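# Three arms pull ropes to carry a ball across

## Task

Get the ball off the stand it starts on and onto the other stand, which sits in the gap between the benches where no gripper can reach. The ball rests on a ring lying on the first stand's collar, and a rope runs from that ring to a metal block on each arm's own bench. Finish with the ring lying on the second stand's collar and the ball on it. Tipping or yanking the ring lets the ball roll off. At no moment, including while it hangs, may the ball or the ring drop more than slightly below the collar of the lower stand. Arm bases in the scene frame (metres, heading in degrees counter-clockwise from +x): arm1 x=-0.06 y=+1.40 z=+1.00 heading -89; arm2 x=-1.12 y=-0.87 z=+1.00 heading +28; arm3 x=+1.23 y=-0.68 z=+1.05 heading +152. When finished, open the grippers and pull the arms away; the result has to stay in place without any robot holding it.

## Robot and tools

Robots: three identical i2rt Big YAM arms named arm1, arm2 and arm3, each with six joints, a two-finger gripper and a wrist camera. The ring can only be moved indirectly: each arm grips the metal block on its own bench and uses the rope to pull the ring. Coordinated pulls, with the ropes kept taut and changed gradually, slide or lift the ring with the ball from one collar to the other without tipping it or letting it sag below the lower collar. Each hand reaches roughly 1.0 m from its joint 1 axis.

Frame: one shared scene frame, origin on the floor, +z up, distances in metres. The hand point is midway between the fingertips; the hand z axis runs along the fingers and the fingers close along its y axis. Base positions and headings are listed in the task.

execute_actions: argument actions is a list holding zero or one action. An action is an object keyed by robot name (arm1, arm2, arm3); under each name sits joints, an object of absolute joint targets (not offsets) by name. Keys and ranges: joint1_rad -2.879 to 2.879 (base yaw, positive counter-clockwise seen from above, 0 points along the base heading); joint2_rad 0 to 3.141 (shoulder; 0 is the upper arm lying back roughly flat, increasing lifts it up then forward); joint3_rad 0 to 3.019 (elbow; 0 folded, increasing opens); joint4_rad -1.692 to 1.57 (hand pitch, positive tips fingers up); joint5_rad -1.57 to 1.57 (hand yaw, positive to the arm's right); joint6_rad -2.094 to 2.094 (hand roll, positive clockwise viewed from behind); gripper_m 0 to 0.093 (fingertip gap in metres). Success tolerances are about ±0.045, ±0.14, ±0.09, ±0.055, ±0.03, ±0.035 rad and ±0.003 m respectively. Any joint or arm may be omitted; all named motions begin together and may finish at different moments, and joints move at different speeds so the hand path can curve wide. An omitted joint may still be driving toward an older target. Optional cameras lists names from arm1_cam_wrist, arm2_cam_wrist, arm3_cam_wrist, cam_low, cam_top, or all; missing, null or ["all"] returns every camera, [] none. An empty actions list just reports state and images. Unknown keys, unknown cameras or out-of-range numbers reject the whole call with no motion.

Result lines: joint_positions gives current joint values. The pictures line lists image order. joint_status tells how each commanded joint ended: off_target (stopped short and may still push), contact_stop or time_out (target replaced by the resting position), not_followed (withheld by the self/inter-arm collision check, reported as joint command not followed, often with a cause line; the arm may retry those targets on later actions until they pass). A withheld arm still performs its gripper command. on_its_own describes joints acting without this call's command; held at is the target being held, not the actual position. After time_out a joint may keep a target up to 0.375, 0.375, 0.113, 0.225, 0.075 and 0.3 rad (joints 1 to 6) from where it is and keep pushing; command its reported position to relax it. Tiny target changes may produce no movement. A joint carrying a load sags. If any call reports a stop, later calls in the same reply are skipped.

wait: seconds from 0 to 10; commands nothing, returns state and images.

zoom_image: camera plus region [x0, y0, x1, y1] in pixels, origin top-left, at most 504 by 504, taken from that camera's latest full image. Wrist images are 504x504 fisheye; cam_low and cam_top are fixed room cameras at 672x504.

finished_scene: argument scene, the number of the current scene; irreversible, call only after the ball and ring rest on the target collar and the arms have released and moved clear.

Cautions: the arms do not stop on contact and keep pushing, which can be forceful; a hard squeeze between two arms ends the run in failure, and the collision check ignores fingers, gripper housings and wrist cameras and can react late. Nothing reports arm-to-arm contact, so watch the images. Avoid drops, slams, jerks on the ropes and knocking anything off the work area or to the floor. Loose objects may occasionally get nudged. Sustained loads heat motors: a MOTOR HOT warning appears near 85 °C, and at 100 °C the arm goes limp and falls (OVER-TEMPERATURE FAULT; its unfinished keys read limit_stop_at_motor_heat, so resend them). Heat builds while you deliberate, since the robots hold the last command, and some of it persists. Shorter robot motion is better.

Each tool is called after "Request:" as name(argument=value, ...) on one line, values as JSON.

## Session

Request:
execute_actions(actions=[])

Scene clock: 0.00 s.
arm1.joint_positions: joint1_rad=+0.880 joint2_rad=+0.390 joint3_rad=+1.676 joint4_rad=-1.413 joint5_rad=+0.144 joint6_rad=-0.105 gripper_m=+0.094
arm1.joint_status: not commanded
arm1.hand: x=-0.0493 y=+1.3470 z=+1.6687 quat_wxyz=(-0.593, -0.261, -0.702, +0.295) (m; scene frame)
arm2.joint_positions: joint1_rad=-0.572 joint2_rad=+0.408 joint3_rad=+1.404 joint4_rad=-1.181 joint5_rad=-0.079 joint6_rad=+0.219 gripper_m=+0.095
arm2.joint_status: not commanded
arm2.hand: x=-0.9645 y=-0.8684 z=+1.6177 quat_wxyz=(-0.634, -0.093, -0.765, -0.070) (m; scene frame)
arm3.joint_positions: joint1_rad=+0.471 joint2_rad=+0.355 joint3_rad=+1.347 joint4_rad=-1.295 joint5_rad=-0.147 joint6_rad=-0.590 gripper_m=+0.094
arm3.joint_status: not commanded
arm3.hand: x=+1.1034 y=-0.6924 z=+1.6270 quat_wxyz=(-0.120, +0.756, +0.263, -0.587) (m; scene frame)
pictures: arm1_cam_wrist, arm2_cam_wrist, arm3_cam_wrist, cam_low, cam_top
Images, in order (width x height): arm1_cam_wrist 504x504, arm2_cam_wrist 504x504, arm3_cam_wrist 504x504, cam_low 672x504, cam_top 672x504.

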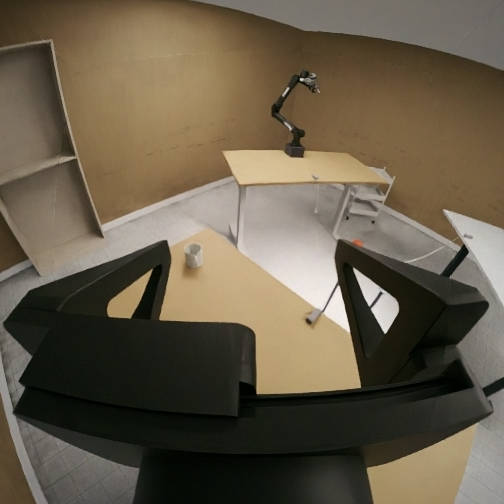

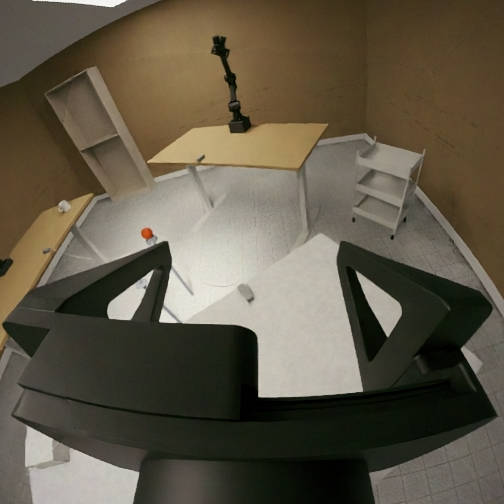

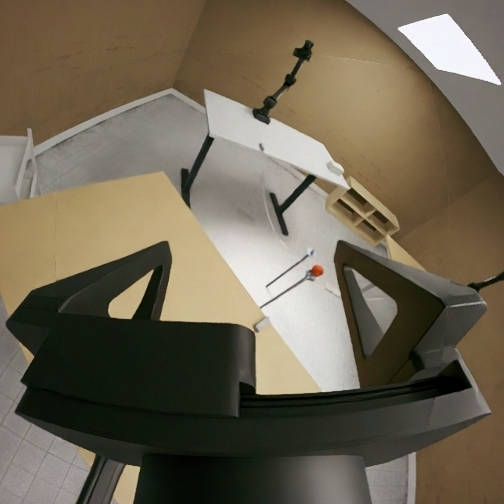

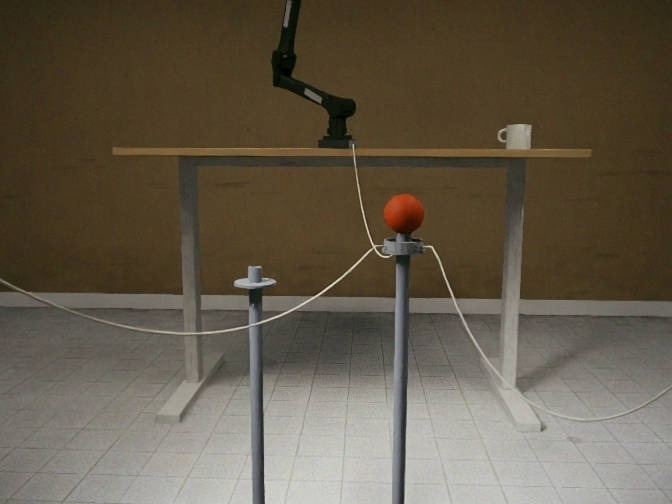

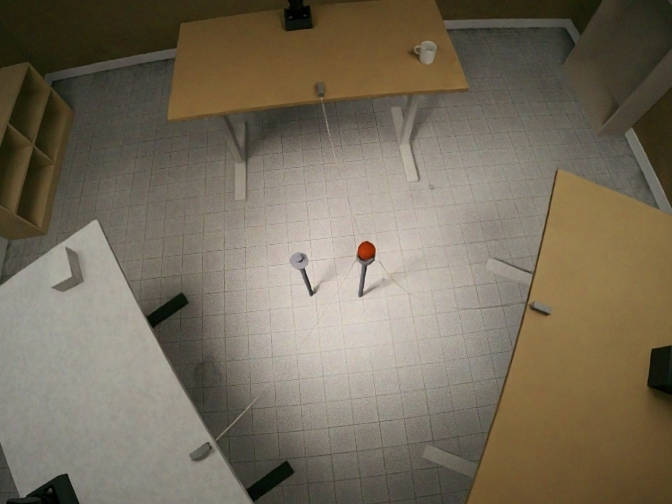

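Request:
zoom_image(camera="cam_top", region=[270, 225, 400, 315])

Request:
zoom_image(camera="cam_low", region=[220, 180, 450, 310])

Request:
zoom_image(camera="cam_top", region=[290, 65, 350, 115])

Request:
zoom_image(camera="cam_top", region=[170, 425, 230, 475])

Request:
zoom_image(camera="cam_top", region=[510, 285, 570, 335])

Region (270, 225, 400, 315) of cam_top's 672x504 image, scaled by 3.877, with more detail than that image has; it fills the top 349 rows of this view, and the rest is white.

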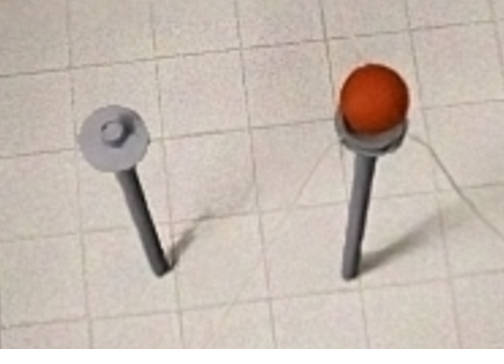

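Region (220, 180, 450, 310) of cam_low's 672x504 image, scaled by 2.191, with more detail than that image has; it fills the top 285 rows of this view, and the rest is white.

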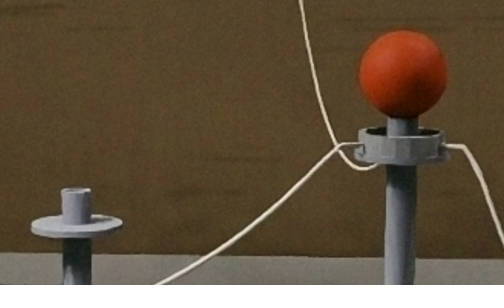

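Region (290, 65, 350, 115) of cam_top's 672x504 image, scaled by 8.400, with more detail than that image has.

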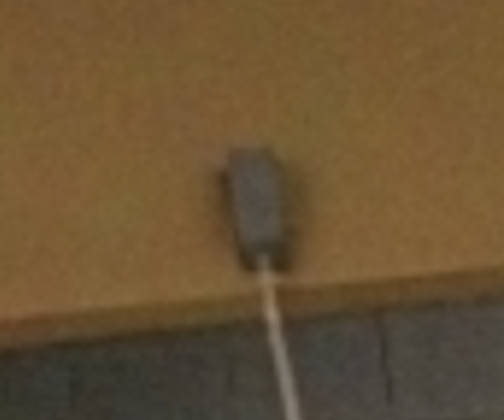

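Region (170, 425, 230, 475) of cam_top's 672x504 image, scaled by 8.400, with more detail than that image has.

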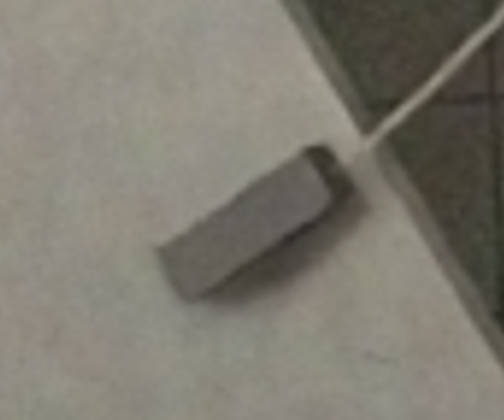

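Region (510, 285, 570, 335) of cam_top's 672x504 image, scaled by 8.400, with more detail than that image has.

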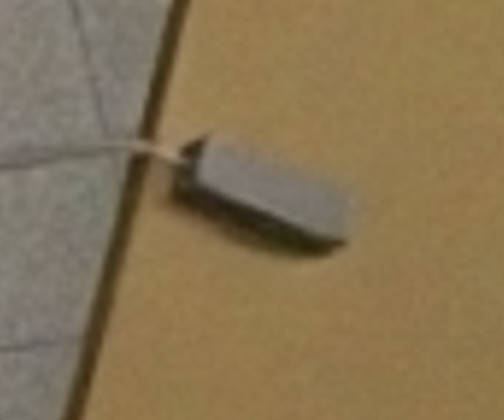

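Request:
execute_actions(actions=[{"arm1":{"joints":{"joint1_rad":0.102,"joint2_rad":1.87,"joint3_rad":1.44,"joint4_rad":-0.95,"joint5_rad":0,"joint6_rad":0.113,"gripper_m":0.08}},"arm2":{"joints":{"joint1_rad":-0.185,"joint2_rad":1.92,"joint3_rad":1.54,"joint4_rad":-0.998,"joint5_rad":0,"joint6_rad":-0.226,"gripper_m":0.08}},"arm3":{"joints":{"joint1_rad":-0.12,"joint2_rad":1.96,"joint3_rad":1.425,"joint4_rad":-0.835,"joint5_rad":0,"joint6_rad":-0.108,"gripper_m":0.08}}}])

Scene clock: 122.00 s.
arm1.joint_positions: joint1_rad=+0.097 joint2_rad=+1.883 joint3_rad=+1.428 joint4_rad=-0.964 joint5_rad=-0.001 joint6_rad=+0.105 gripper_m=+0.080
arm1.joint_status: all done
arm1.hand: x=+0.0043 y=+0.8221 z=+1.0513 quat_wxyz=(-0.062, -0.703, -0.708, +0.039) (m; scene frame)
arm2.joint_positions: joint1_rad=-0.188 joint2_rad=+1.916 joint3_rad=+1.539 joint4_rad=-0.997 joint5_rad=-0.002 joint6_rad=-0.219 gripper_m=+0.080
arm2.joint_status: all done
arm2.hand: x=-0.5261 y=-0.6907 z=+1.0797 quat_wxyz=(-0.096, +0.252, -0.963, -0.004) (m; scene frame)
arm3.joint_positions: joint1_rad=-0.116 joint2_rad=+1.963 joint3_rad=+1.410 joint4_rad=-0.843 joint5_rad=-0.001 joint6_rad=-0.117 gripper_m=+0.080
arm3.joint_status: all done
arm3.hand: x=+0.7394 y=-0.3337 z=+1.0671 quat_wxyz=(-0.024, +0.966, -0.244, -0.087) (m; scene frame)
pictures: arm1_cam_wrist, arm2_cam_wrist, arm3_cam_wrist, cam_low, cam_top
Images, in order (width x height): arm1_cam_wrist 504x504, arm2_cam_wrist 504x504, arm3_cam_wrist 504x504, cam_low 672x504, cam_top 672x504.

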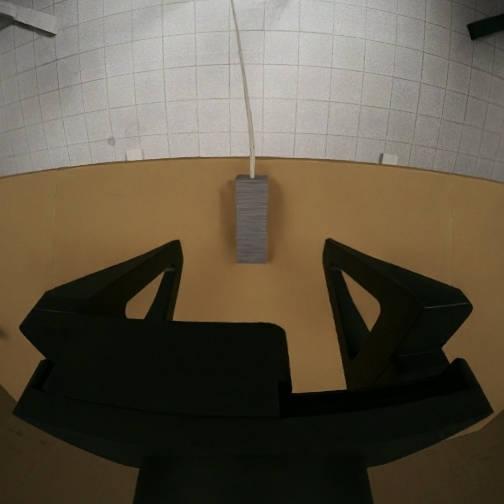

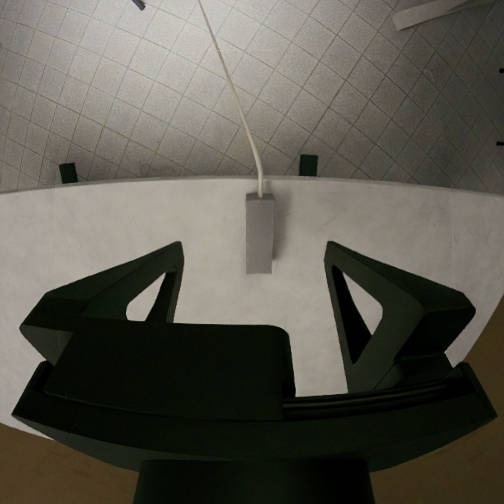

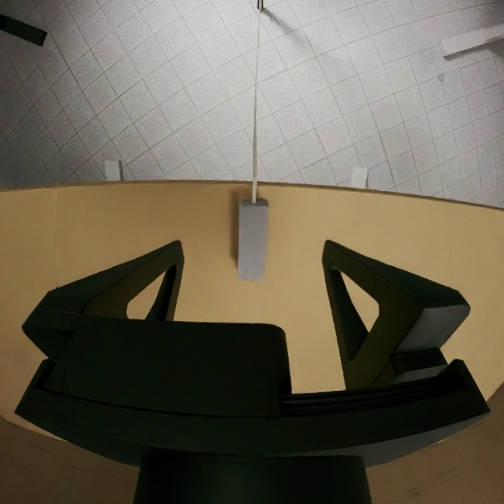

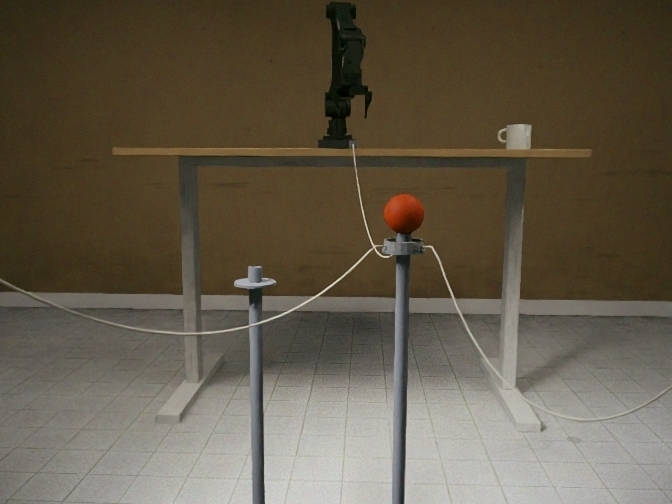

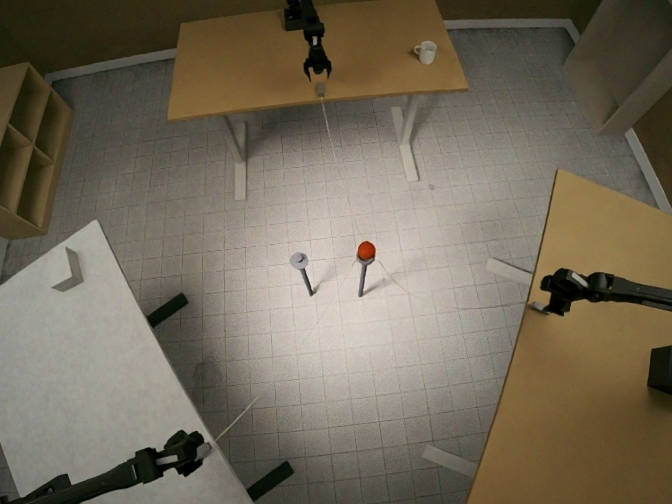

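Request:
zoom_image(camera="arm1_cam_wrist", region=[190, 150, 320, 290])

Request:
zoom_image(camera="arm2_cam_wrist", region=[190, 160, 320, 300])

Request:
zoom_image(camera="arm3_cam_wrist", region=[190, 160, 320, 300])

Region (190, 150, 320, 290) of arm1_cam_wrist's 504x504 image, scaled by 3.600, with more detail than that image has; it fills the left 468 columns of this view, and the rest is white.

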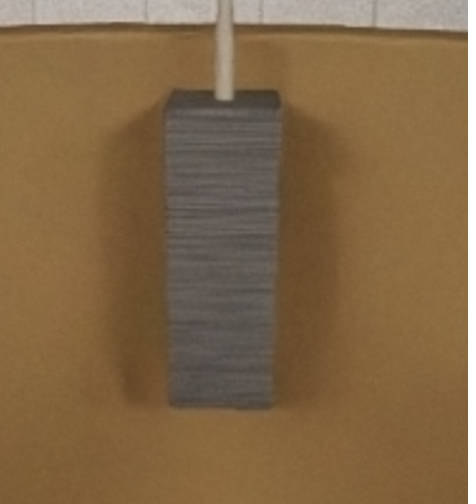

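Region (190, 160, 320, 300) of arm2_cam_wrist's 504x504 image, scaled by 3.600, with more detail than that image has; it fills the left 468 columns of this view, and the rest is white.

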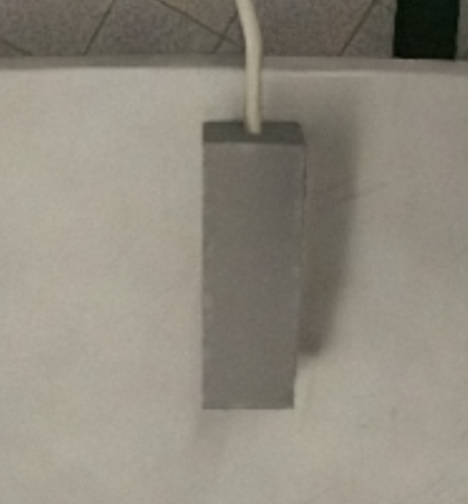

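Region (190, 160, 320, 300) of arm3_cam_wrist's 504x504 image, scaled by 3.600, with more detail than that image has; it fills the left 468 columns of this view, and the rest is white.

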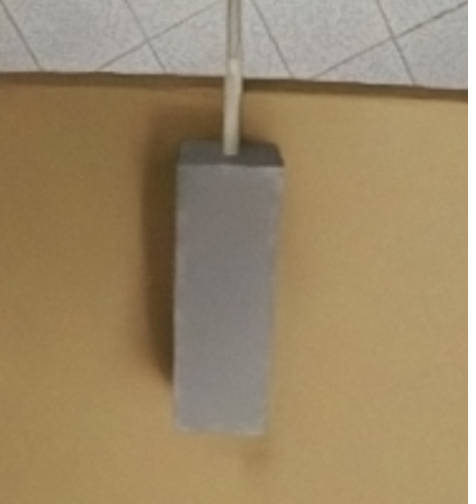

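Request:
execute_actions(actions=[{"arm1":{"joints":{"joint2_rad":2.01}},"arm2":{"joints":{"joint1_rad":-0.212,"joint2_rad":2.076,"joint4_rad":-1.038,"joint6_rad":-0.24}},"arm3":{"joints":{"joint2_rad":2.115,"joint6_rad":-0.061}}}], cameras=["arm1_cam_wrist","arm2_cam_wrist","arm3_cam_wrist"])

Scene clock: 196.70 s.
arm1.joint_positions: joint1_rad=+0.097 joint2_rad=+2.032 joint3_rad=+1.428 joint4_rad=-0.963 joint5_rad=-0.001 joint6_rad=+0.105 gripper_m=+0.080
arm1.joint_status: all done
arm1.hand: x=+0.0037 y=+0.8393 z=+0.9684 quat_wxyz=(-0.004, -0.704, -0.710, -0.008) (m; scene frame)
arm2.joint_positions: joint1_rad=-0.210 joint2_rad=+2.076 joint3_rad=+1.539 joint4_rad=-1.032 joint5_rad=-0.002 joint6_rad=-0.233 gripper_m=+0.080
arm2.joint_status: all done
arm2.hand: x=-0.5456 y=-0.7105 z=+0.9856 quat_wxyz=(+0.001, +0.250, -0.968, +0.000) (m; scene frame)
arm3.joint_positions: joint1_rad=-0.116 joint2_rad=+2.133 joint3_rad=+1.410 joint4_rad=-0.842 joint5_rad=-0.001 joint6_rad=-0.070 gripper_m=+0.080
arm3.joint_status: all done
arm3.hand: x=+0.7613 y=-0.3508 z=+0.9713 quat_wxyz=(+0.006, +0.964, -0.267, -0.008) (m; scene frame)
pictures: arm1_cam_wrist, arm2_cam_wrist, arm3_cam_wrist
Images, in order (width x height): arm1_cam_wrist 504x504, arm2_cam_wrist 504x504, arm3_cam_wrist 504x504.

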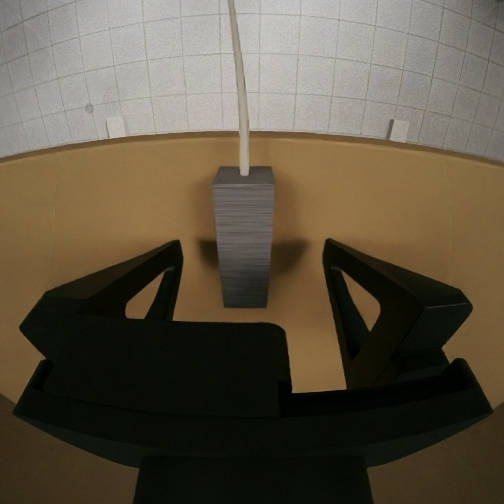

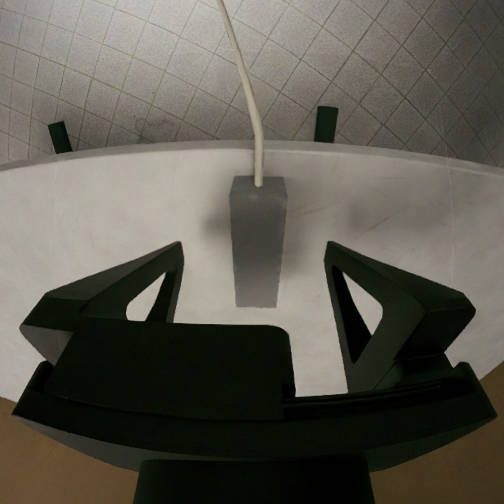

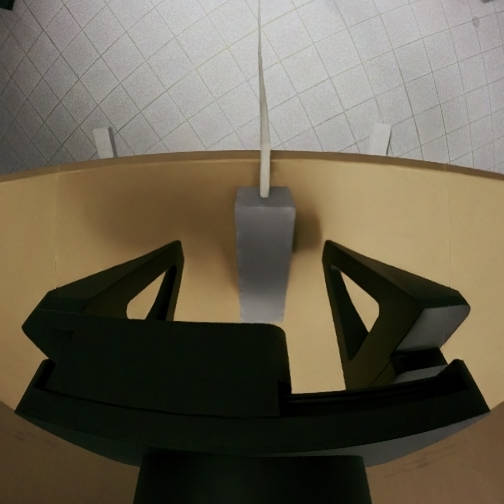

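Request:
execute_actions(actions=[{"arm1":{"joints":{"gripper_m":0.01}},"arm2":{"joints":{"gripper_m":0.01}},"arm3":{"joints":{"gripper_m":0.01}}}], cameras=["arm1_cam_wrist","arm2_cam_wrist","arm3_cam_wrist"])

Scene clock: 317.37 s.
arm1.joint_positions: joint1_rad=+0.097 joint2_rad=+2.032 joint3_rad=+1.428 joint4_rad=-0.963 joint5_rad=-0.001 joint6_rad=+0.106 gripper_m=+0.025
arm1.joint_status: gripper_m off_target (ended at +0.025, target +0.010)
arm1.hand: x=+0.0037 y=+0.8393 z=+0.9684 quat_wxyz=(-0.004, -0.705, -0.710, -0.008) (m; scene frame)
arm2.joint_positions: joint1_rad=-0.210 joint2_rad=+2.076 joint3_rad=+1.539 joint4_rad=-1.032 joint5_rad=-0.002 joint6_rad=-0.234 gripper_m=+0.025
arm2.joint_status: gripper_m off_target (ended at +0.025, target +0.010)
arm2.hand: x=-0.5456 y=-0.7105 z=+0.9856 quat_wxyz=(+0.001, +0.250, -0.968, +0.000) (m; scene frame)
arm3.joint_positions: joint1_rad=-0.116 joint2_rad=+2.133 joint3_rad=+1.410 joint4_rad=-0.842 joint5_rad=+0.000 joint6_rad=-0.069 gripper_m=+0.025
arm3.joint_status: gripper_m off_target (ended at +0.025, target +0.010)
arm3.hand: x=+0.7614 y=-0.3507 z=+0.9713 quat_wxyz=(+0.006, +0.964, -0.267, -0.008) (m; scene frame)
pictures: arm1_cam_wrist, arm2_cam_wrist, arm3_cam_wrist
Images, in order (width x height): arm1_cam_wrist 504x504, arm2_cam_wrist 504x504, arm3_cam_wrist 504x504.

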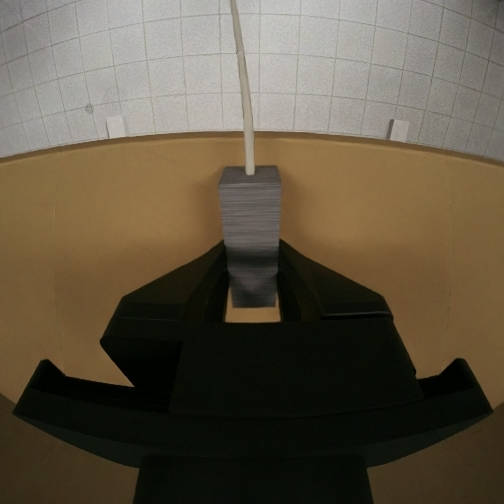

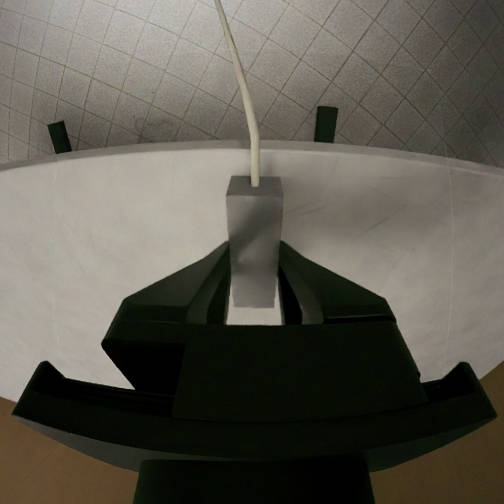

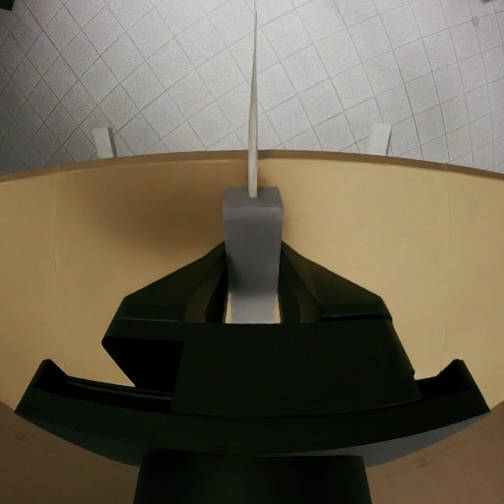

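All gripped. Stage A: lift with slack ropes.

Request:
execute_actions(actions=[{"arm1":{"joints":{"joint1_rad":0.379,"joint2_rad":1.8,"joint3_rad":1.70,"joint4_rad":-1.32,"joint6_rad":0.409}},"arm2":{"joints":{"joint1_rad":0.325,"joint2_rad":1.815,"joint3_rad":1.87,"joint4_rad":-1.3,"joint6_rad":0.302}},"arm3":{"joints":{"joint1_rad":-0.205,"joint2_rad":1.62,"joint4_rad":-1.25,"joint6_rad":-0.213}}}], cameras=["cam_low","cam_top"])

Scene clock: 326.73 s.
arm1.joint_positions: joint1_rad=+0.379 joint2_rad=+1.811 joint3_rad=+1.681 joint4_rad=-1.307 joint5_rad=+0.003 joint6_rad=+0.401 gripper_m=+0.025
arm1.joint_status: all done
arm1.hand: x=+0.1628 y=+0.8559 z=+1.1833 quat_wxyz=(-0.063, -0.708, -0.703, +0.018) (m; scene frame)
arm2.joint_positions: joint1_rad=+0.320 joint2_rad=+1.827 joint3_rad=+1.861 joint4_rad=-1.294 joint5_rad=-0.002 joint6_rad=+0.295 gripper_m=+0.025
arm2.joint_status: all done
arm2.hand: x=-0.6708 y=-0.4088 z=+1.2554 quat_wxyz=(-0.130, +0.248, -0.957, -0.080) (m; scene frame)
arm3.joint_positions: joint1_rad=-0.215 joint2_rad=+1.621 joint3_rad=+1.406 joint4_rad=-1.242 joint5_rad=+0.000 joint6_rad=-0.204 gripper_m=+0.025
arm3.joint_status: all done
arm3.hand: x=+0.8440 y=-0.3423 z=+1.2336 quat_wxyz=(-0.019, +0.966, -0.250, -0.056) (m; scene frame)
pictures: cam_low, cam_top
Images, in order (width x height): cam_low 672x504, cam_top 672x504.

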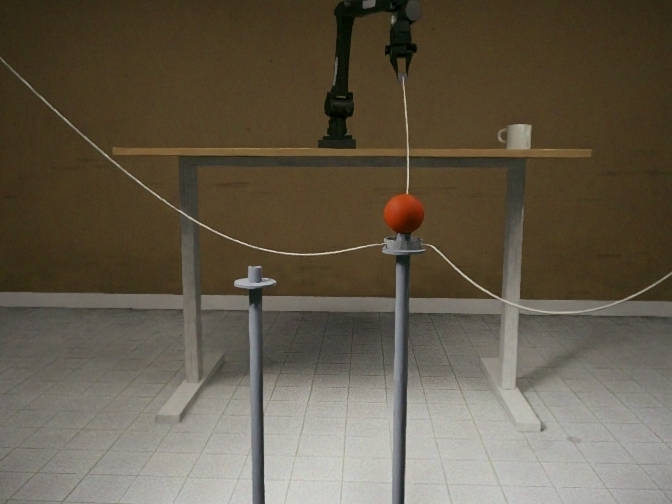

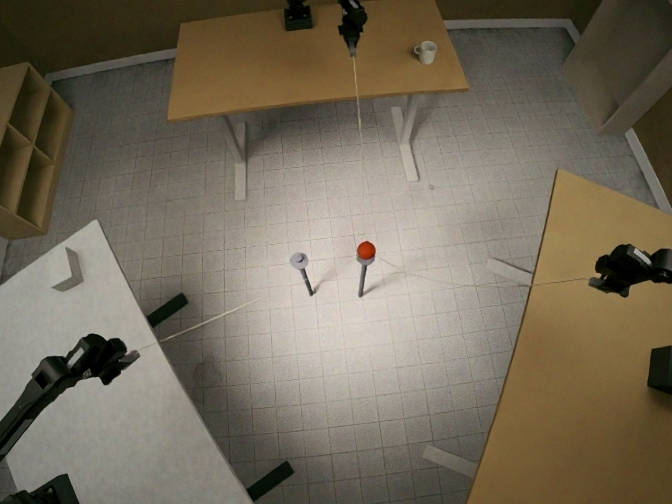

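Request:
zoom_image(camera="cam_low", region=[0, 40, 420, 300])

Request:
zoom_image(camera="cam_low", region=[260, 190, 450, 290])

Region (0, 40, 420, 300) of cam_low's 672x504 image, scaled by 1.200, with more detail than that image has; it fills the top 312 rows of this view, and the rest is white.

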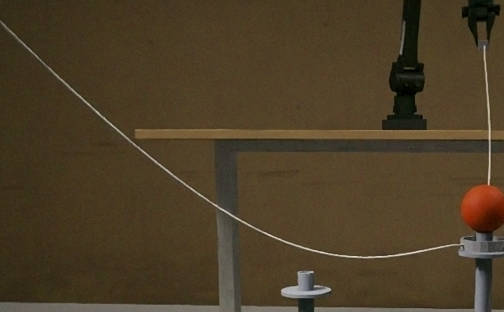

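Region (260, 190, 450, 290) of cam_low's 672x504 image, scaled by 2.653, with more detail than that image has; it fills the top 265 rows of this view, and the rest is white.

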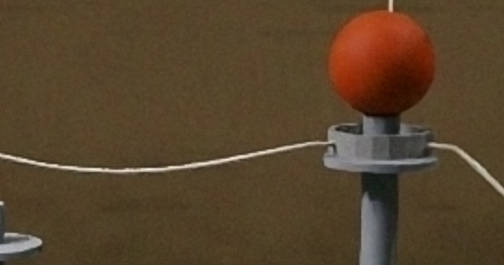

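Request:
execute_actions(actions=[])

Request:
zoom_image(camera="cam_low", region=[0, 40, 252, 292])

Request:
zoom_image(camera="cam_low", region=[420, 200, 672, 340])

Scene clock: 376.63 s.
arm1.joint_positions: joint1_rad=+0.379 joint2_rad=+1.811 joint3_rad=+1.681 joint4_rad=-1.307 joint5_rad=+0.003 joint6_rad=+0.401 gripper_m=+0.025
arm1.joint_status: all done
arm1.hand: x=+0.1628 y=+0.8559 z=+1.1833 quat_wxyz=(-0.063, -0.708, -0.703, +0.018) (m; scene frame)
arm2.joint_positions: joint1_rad=+0.320 joint2_rad=+1.827 joint3_rad=+1.861 joint4_rad=-1.294 joint5_rad=-0.002 joint6_rad=+0.295 gripper_m=+0.025
arm2.joint_status: all done
arm2.hand: x=-0.6708 y=-0.4088 z=+1.2554 quat_wxyz=(-0.129, +0.248, -0.957, -0.080) (m; scene frame)
arm3.joint_positions: joint1_rad=-0.215 joint2_rad=+1.621 joint3_rad=+1.406 joint4_rad=-1.242 joint5_rad=+0.000 joint6_rad=-0.204 gripper_m=+0.025
arm3.joint_status: all done
arm3.hand: x=+0.8440 y=-0.3423 z=+1.2336 quat_wxyz=(-0.019, +0.966, -0.250, -0.056) (m; scene frame)
pictures: arm1_cam_wrist, arm2_cam_wrist, arm3_cam_wrist, cam_low, cam_top
Images, in order (width x height): arm1_cam_wrist 504x504, arm2_cam_wrist 504x504, arm3_cam_wrist 504x504, cam_low 672x504, cam_top 672x504.

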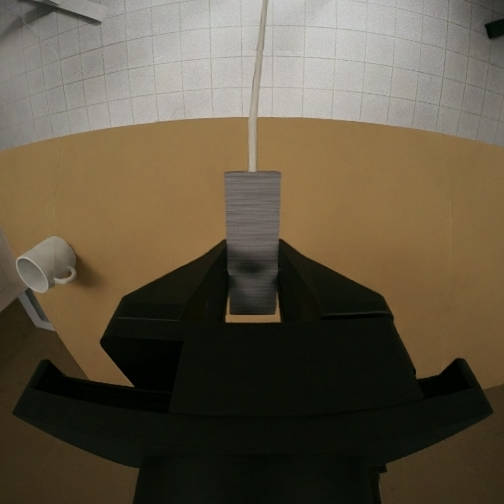

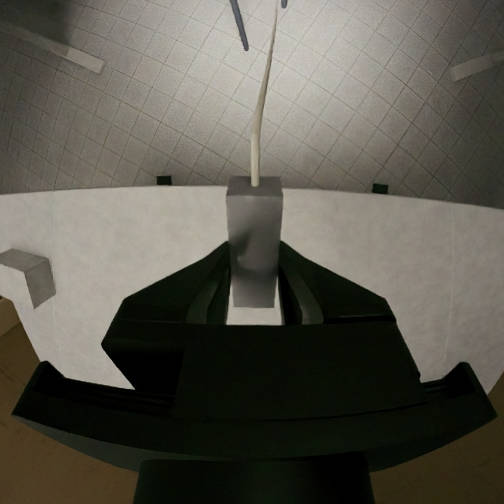

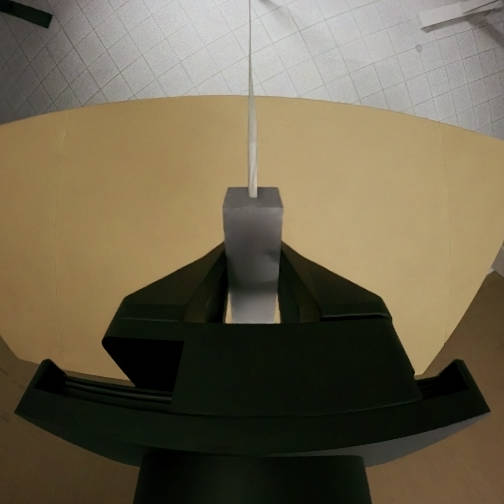

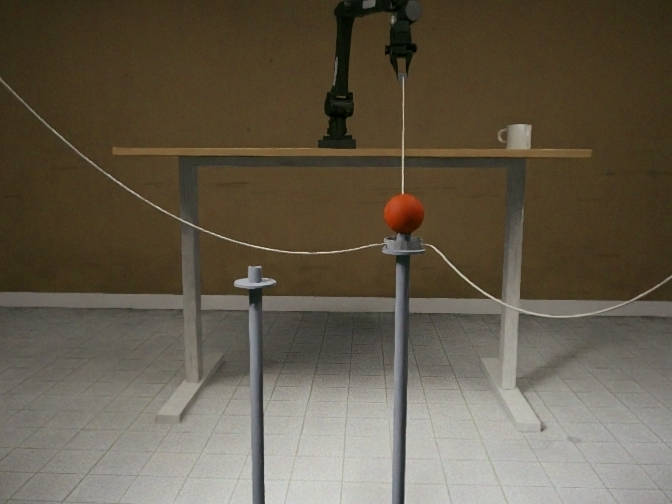

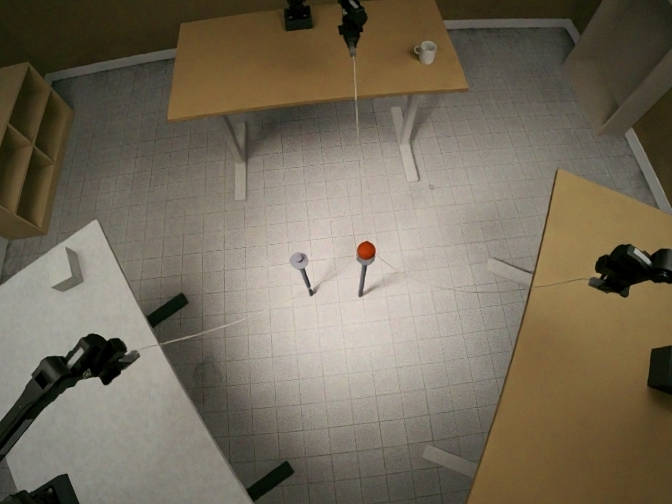

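Region (0, 40, 252, 292) of cam_low's 672x504 image, scaled by 2.000, with more detail than that image has.

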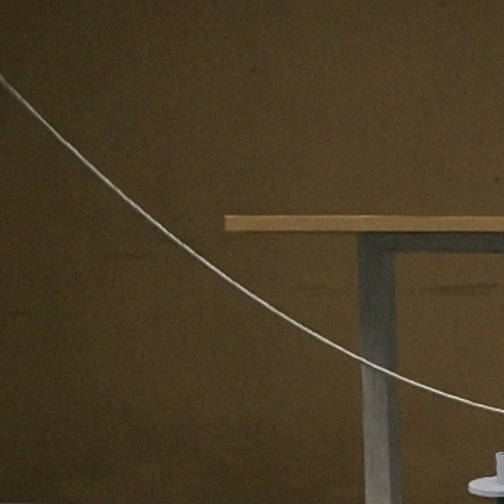

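Region (420, 200, 672, 340) of cam_low's 672x504 image, scaled by 2.000, with more detail than that image has.

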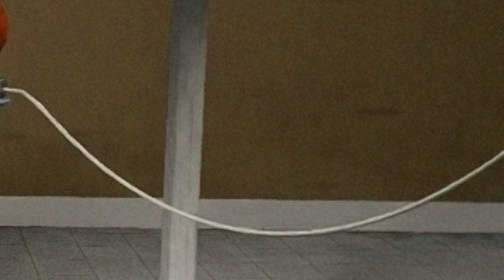

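Request:
execute_actions(actions=[{"arm1":{"joints":{"joint4_rad":-1.48}},"arm2":{"joints":{"joint4_rad":-1.482}},"arm3":{"joints":{"joint2_rad":1.40,"joint3_rad":1.153,"joint4_rad":-1.56}}}], cameras=["cam_low"])

Scene clock: 461.20 s.
arm1.joint_positions: joint1_rad=+0.374 joint2_rad=+1.824 joint3_rad=+1.681 joint4_rad=-1.430 joint5_rad=+0.011 joint6_rad=+0.401 gripper_m=+0.025
arm1.joint_status: all done
arm1.hand: x=+0.1477 y=+0.8816 z=+1.1742 quat_wxyz=(+0.001, -0.711, -0.703, -0.004) (m; scene frame)
arm2.joint_positions: joint1_rad=+0.320 joint2_rad=+1.827 joint3_rad=+1.861 joint4_rad=-1.474 joint5_rad=-0.002 joint6_rad=+0.295 gripper_m=+0.025
arm2.joint_status: all done
arm2.hand: x=-0.7007 y=-0.4397 z=+1.2460 quat_wxyz=(-0.053, +0.250, -0.966, -0.034) (m; scene frame)
arm3.joint_positions: joint1_rad=-0.215 joint2_rad=+1.401 joint3_rad=+1.147 joint4_rad=-1.548 joint5_rad=+0.000 joint6_rad=-0.204 gripper_m=+0.025
arm3.joint_status: all done
arm3.hand: x=+0.9745 y=-0.4541 z=+1.2335 quat_wxyz=(+0.057, +0.962, -0.247, +0.099) (m; scene frame)
pictures: cam_low
Images, in order (width x height): cam_low 672x504.

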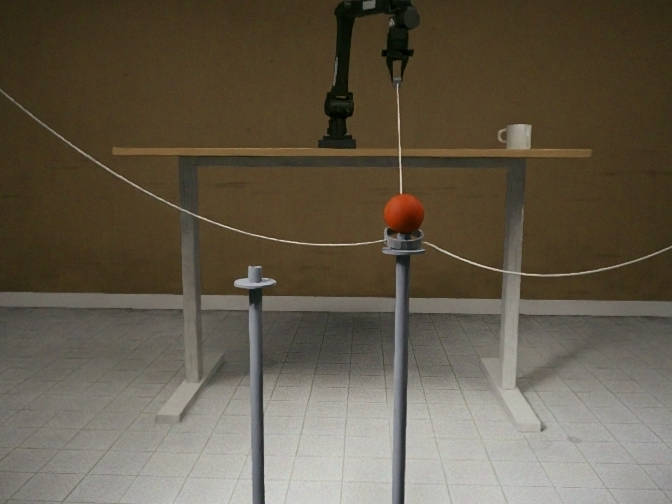

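Request:
execute_actions(actions=[{"arm1":{"joints":{"joint4_rad":-1.29,"joint2_rad":1.83}}}], cameras=["cam_low","cam_top","arm1_cam_wrist"])

Request:
zoom_image(camera="cam_low", region=[340, 180, 470, 280])

Request:
zoom_image(camera="cam_top", region=[330, 220, 405, 285])

Scene clock: 473.13 s.
arm1.joint_positions: joint1_rad=+0.374 joint2_rad=+1.837 joint3_rad=+1.681 joint4_rad=-1.309 joint5_rad=+0.003 joint6_rad=+0.401 gripper_m=+0.025
arm1.joint_status: all done
arm1.hand: x=+0.1606 y=+0.8541 z=+1.1687 quat_wxyz=(-0.050, -0.711, -0.702, +0.013) (m; scene frame)
arm2.joint_positions: joint1_rad=+0.320 joint2_rad=+1.827 joint3_rad=+1.861 joint4_rad=-1.474 joint5_rad=-0.002 joint6_rad=+0.295 gripper_m=+0.025
arm2.joint_status: not commanded
arm2.hand: x=-0.7007 y=-0.4397 z=+1.2460 quat_wxyz=(-0.053, +0.250, -0.966, -0.034) (m; scene frame)
arm3.joint_positions: joint1_rad=-0.215 joint2_rad=+1.401 joint3_rad=+1.147 joint4_rad=-1.548 joint5_rad=+0.000 joint6_rad=-0.204 gripper_m=+0.025
arm3.joint_status: not commanded
arm3.hand: x=+0.9745 y=-0.4541 z=+1.2335 quat_wxyz=(+0.057, +0.962, -0.247, +0.099) (m; scene frame)
pictures: arm1_cam_wrist, cam_low, cam_top
Images, in order (width x height): arm1_cam_wrist 504x504, cam_low 672x504, cam_top 672x504.

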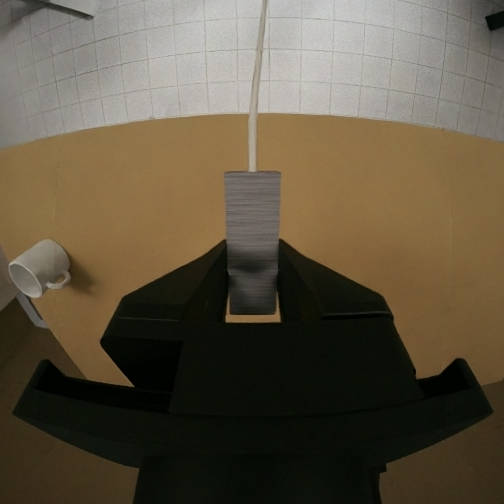

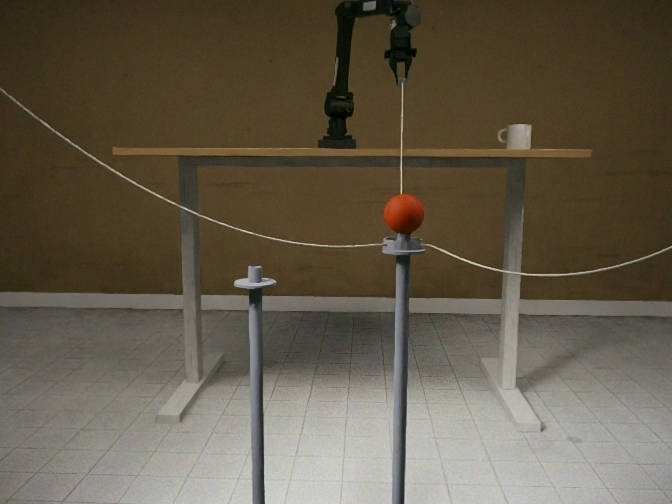

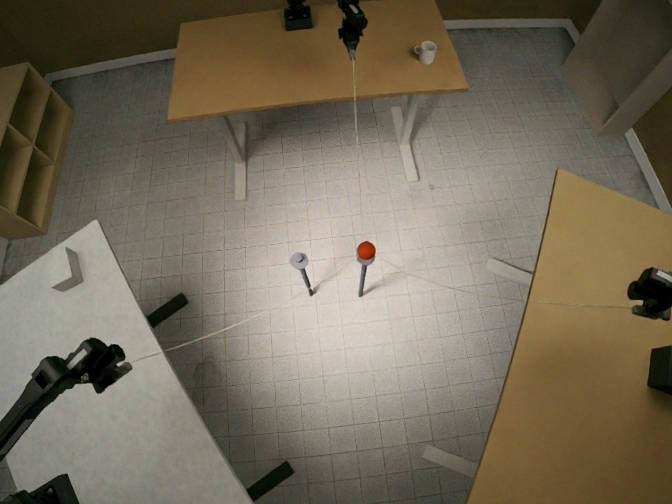

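Region (340, 180, 470, 280) of cam_low's 672x504 image, scaled by 3.877, with more detail than that image has; it fills the top 388 rows of this view, and the rest is white.

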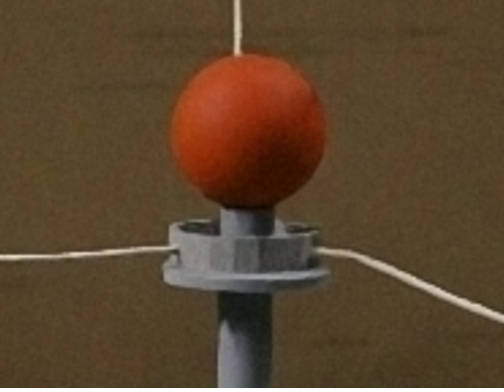

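Region (330, 220, 405, 285) of cam_top's 672x504 image, scaled by 6.720, with more detail than that image has; it fills the top 437 rows of this view, and the rest is white.

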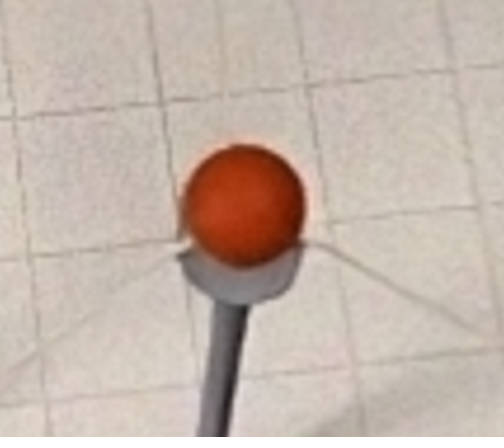

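Request:
zoom_image(camera="cam_low", region=[0, 60, 400, 270])

Request:
zoom_image(camera="cam_low", region=[420, 200, 672, 320])

Region (0, 60, 400, 270) of cam_low's 672x504 image, scaled by 1.260, with more detail than that image has; it fills the top 265 rows of this view, and the rest is white.

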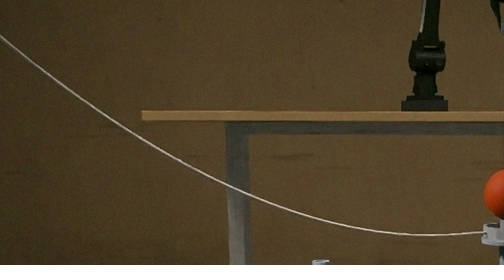

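Region (420, 200, 672, 320) of cam_low's 672x504 image, scaled by 2.000, with more detail than that image has; it fills the top 240 rows of this view, and the rest is white.

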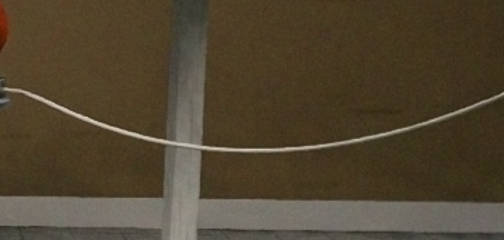

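Request:
execute_actions(actions=[{"arm1":{"joints":{"joint1_rad":0.328,"joint2_rad":1.80,"joint6_rad":0.34}},"arm2":{"joints":{"joint2_rad":1.755,"joint3_rad":1.795}},"arm3":{"joints":{"joint1_rad":-0.24,"joint2_rad":1.213,"joint3_rad":1.089,"joint6_rad":-0.238}}}], cameras=["cam_low"])

Scene clock: 587.70 s.
arm1.joint_positions: joint1_rad=+0.332 joint2_rad=+1.837 joint3_rad=+1.681 joint4_rad=-1.309 joint5_rad=+0.002 joint6_rad=+0.349 gripper_m=+0.025
arm1.joint_status: all done
arm1.hand: x=+0.1378 y=+0.8454 z=+1.1683 quat_wxyz=(-0.050, -0.707, -0.706, +0.015) (m; scene frame)
arm2.joint_positions: joint1_rad=+0.320 joint2_rad=+1.759 joint3_rad=+1.805 joint4_rad=-1.477 joint5_rad=-0.002 joint6_rad=+0.295 gripper_m=+0.025
arm2.joint_status: all done
arm2.hand: x=-0.7161 y=-0.4556 z=+1.2616 quat_wxyz=(-0.058, +0.250, -0.966, -0.036) (m; scene frame)
arm3.joint_positions: joint1_rad=-0.228 joint2_rad=+1.207 joint3_rad=+1.071 joint4_rad=-1.552 joint5_rad=+0.000 joint6_rad=-0.229 gripper_m=+0.025
arm3.joint_status: all done
arm3.hand: x=+1.0063 y=-0.4755 z=+1.2660 quat_wxyz=(+0.033, +0.968, -0.243, +0.047) (m; scene frame)
pictures: cam_low
Images, in order (width x height): cam_low 672x504.

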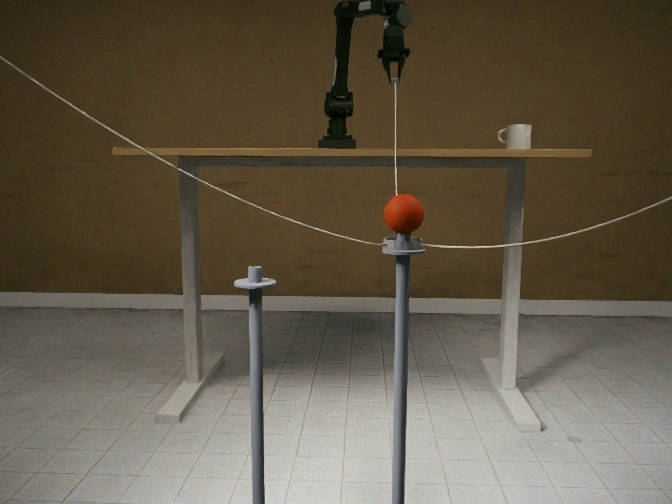

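Request:
execute_actions(actions=[], cameras=["cam_low","cam_top"])

Request:
zoom_image(camera="cam_low", region=[0, 40, 400, 270])

Request:
zoom_image(camera="cam_low", region=[370, 160, 672, 280])

Request:
zoom_image(camera="cam_top", region=[330, 220, 405, 285])

Scene clock: 593.80 s.
arm1.joint_positions: joint1_rad=+0.332 joint2_rad=+1.837 joint3_rad=+1.681 joint4_rad=-1.309 joint5_rad=+0.002 joint6_rad=+0.349 gripper_m=+0.025
arm1.joint_status: all done
arm1.hand: x=+0.1378 y=+0.8454 z=+1.1683 quat_wxyz=(-0.050, -0.707, -0.706, +0.015) (m; scene frame)
arm2.joint_positions: joint1_rad=+0.320 joint2_rad=+1.759 joint3_rad=+1.805 joint4_rad=-1.477 joint5_rad=-0.002 joint6_rad=+0.295 gripper_m=+0.025
arm2.joint_status: all done
arm2.hand: x=-0.7161 y=-0.4556 z=+1.2616 quat_wxyz=(-0.058, +0.250, -0.966, -0.036) (m; scene frame)
arm3.joint_positions: joint1_rad=-0.228 joint2_rad=+1.207 joint3_rad=+1.071 joint4_rad=-1.552 joint5_rad=+0.000 joint6_rad=-0.229 gripper_m=+0.025
arm3.joint_status: all done
arm3.hand: x=+1.0063 y=-0.4755 z=+1.2660 quat_wxyz=(+0.033, +0.968, -0.243, +0.047) (m; scene frame)
pictures: cam_low, cam_top
Images, in order (width x height): cam_low 672x504, cam_top 672x504.

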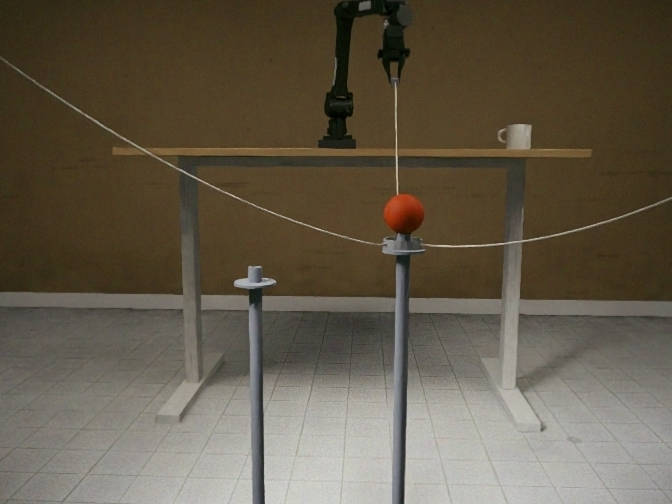

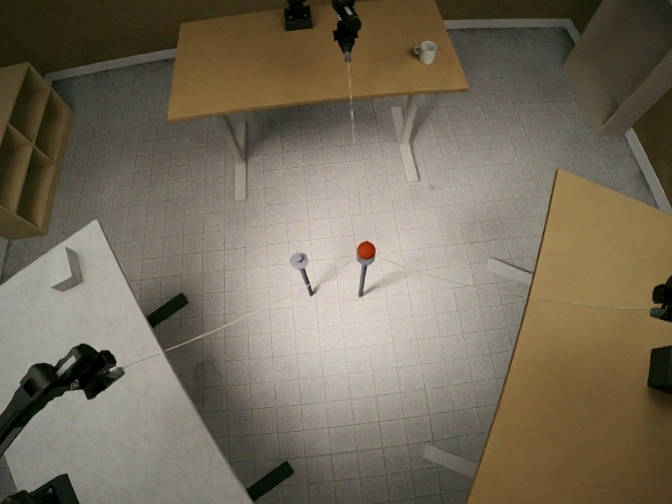

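Region (0, 40, 400, 270) of cam_low's 672x504 image, scaled by 1.260, with more detail than that image has; it fills the top 290 rows of this view, and the rest is white.

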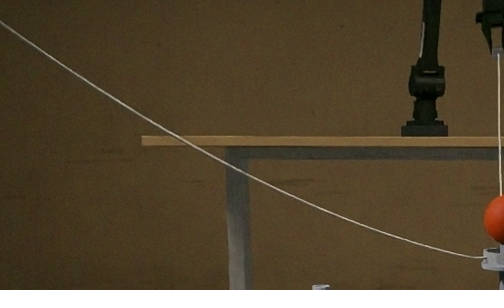

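Region (370, 160, 672, 280) of cam_low's 672x504 image, scaled by 1.669, with more detail than that image has; it fills the top 200 rows of this view, and the rest is white.

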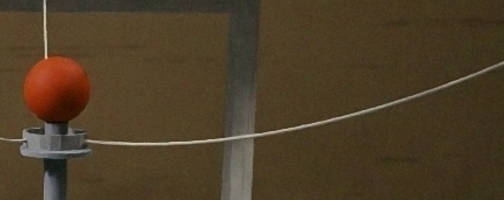

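Region (330, 220, 405, 285) of cam_top's 672x504 image, scaled by 6.720, with more detail than that image has; it fills the top 437 rows of this view, and the rest is white.

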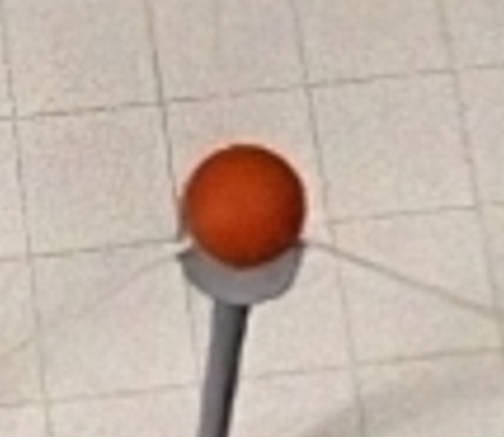

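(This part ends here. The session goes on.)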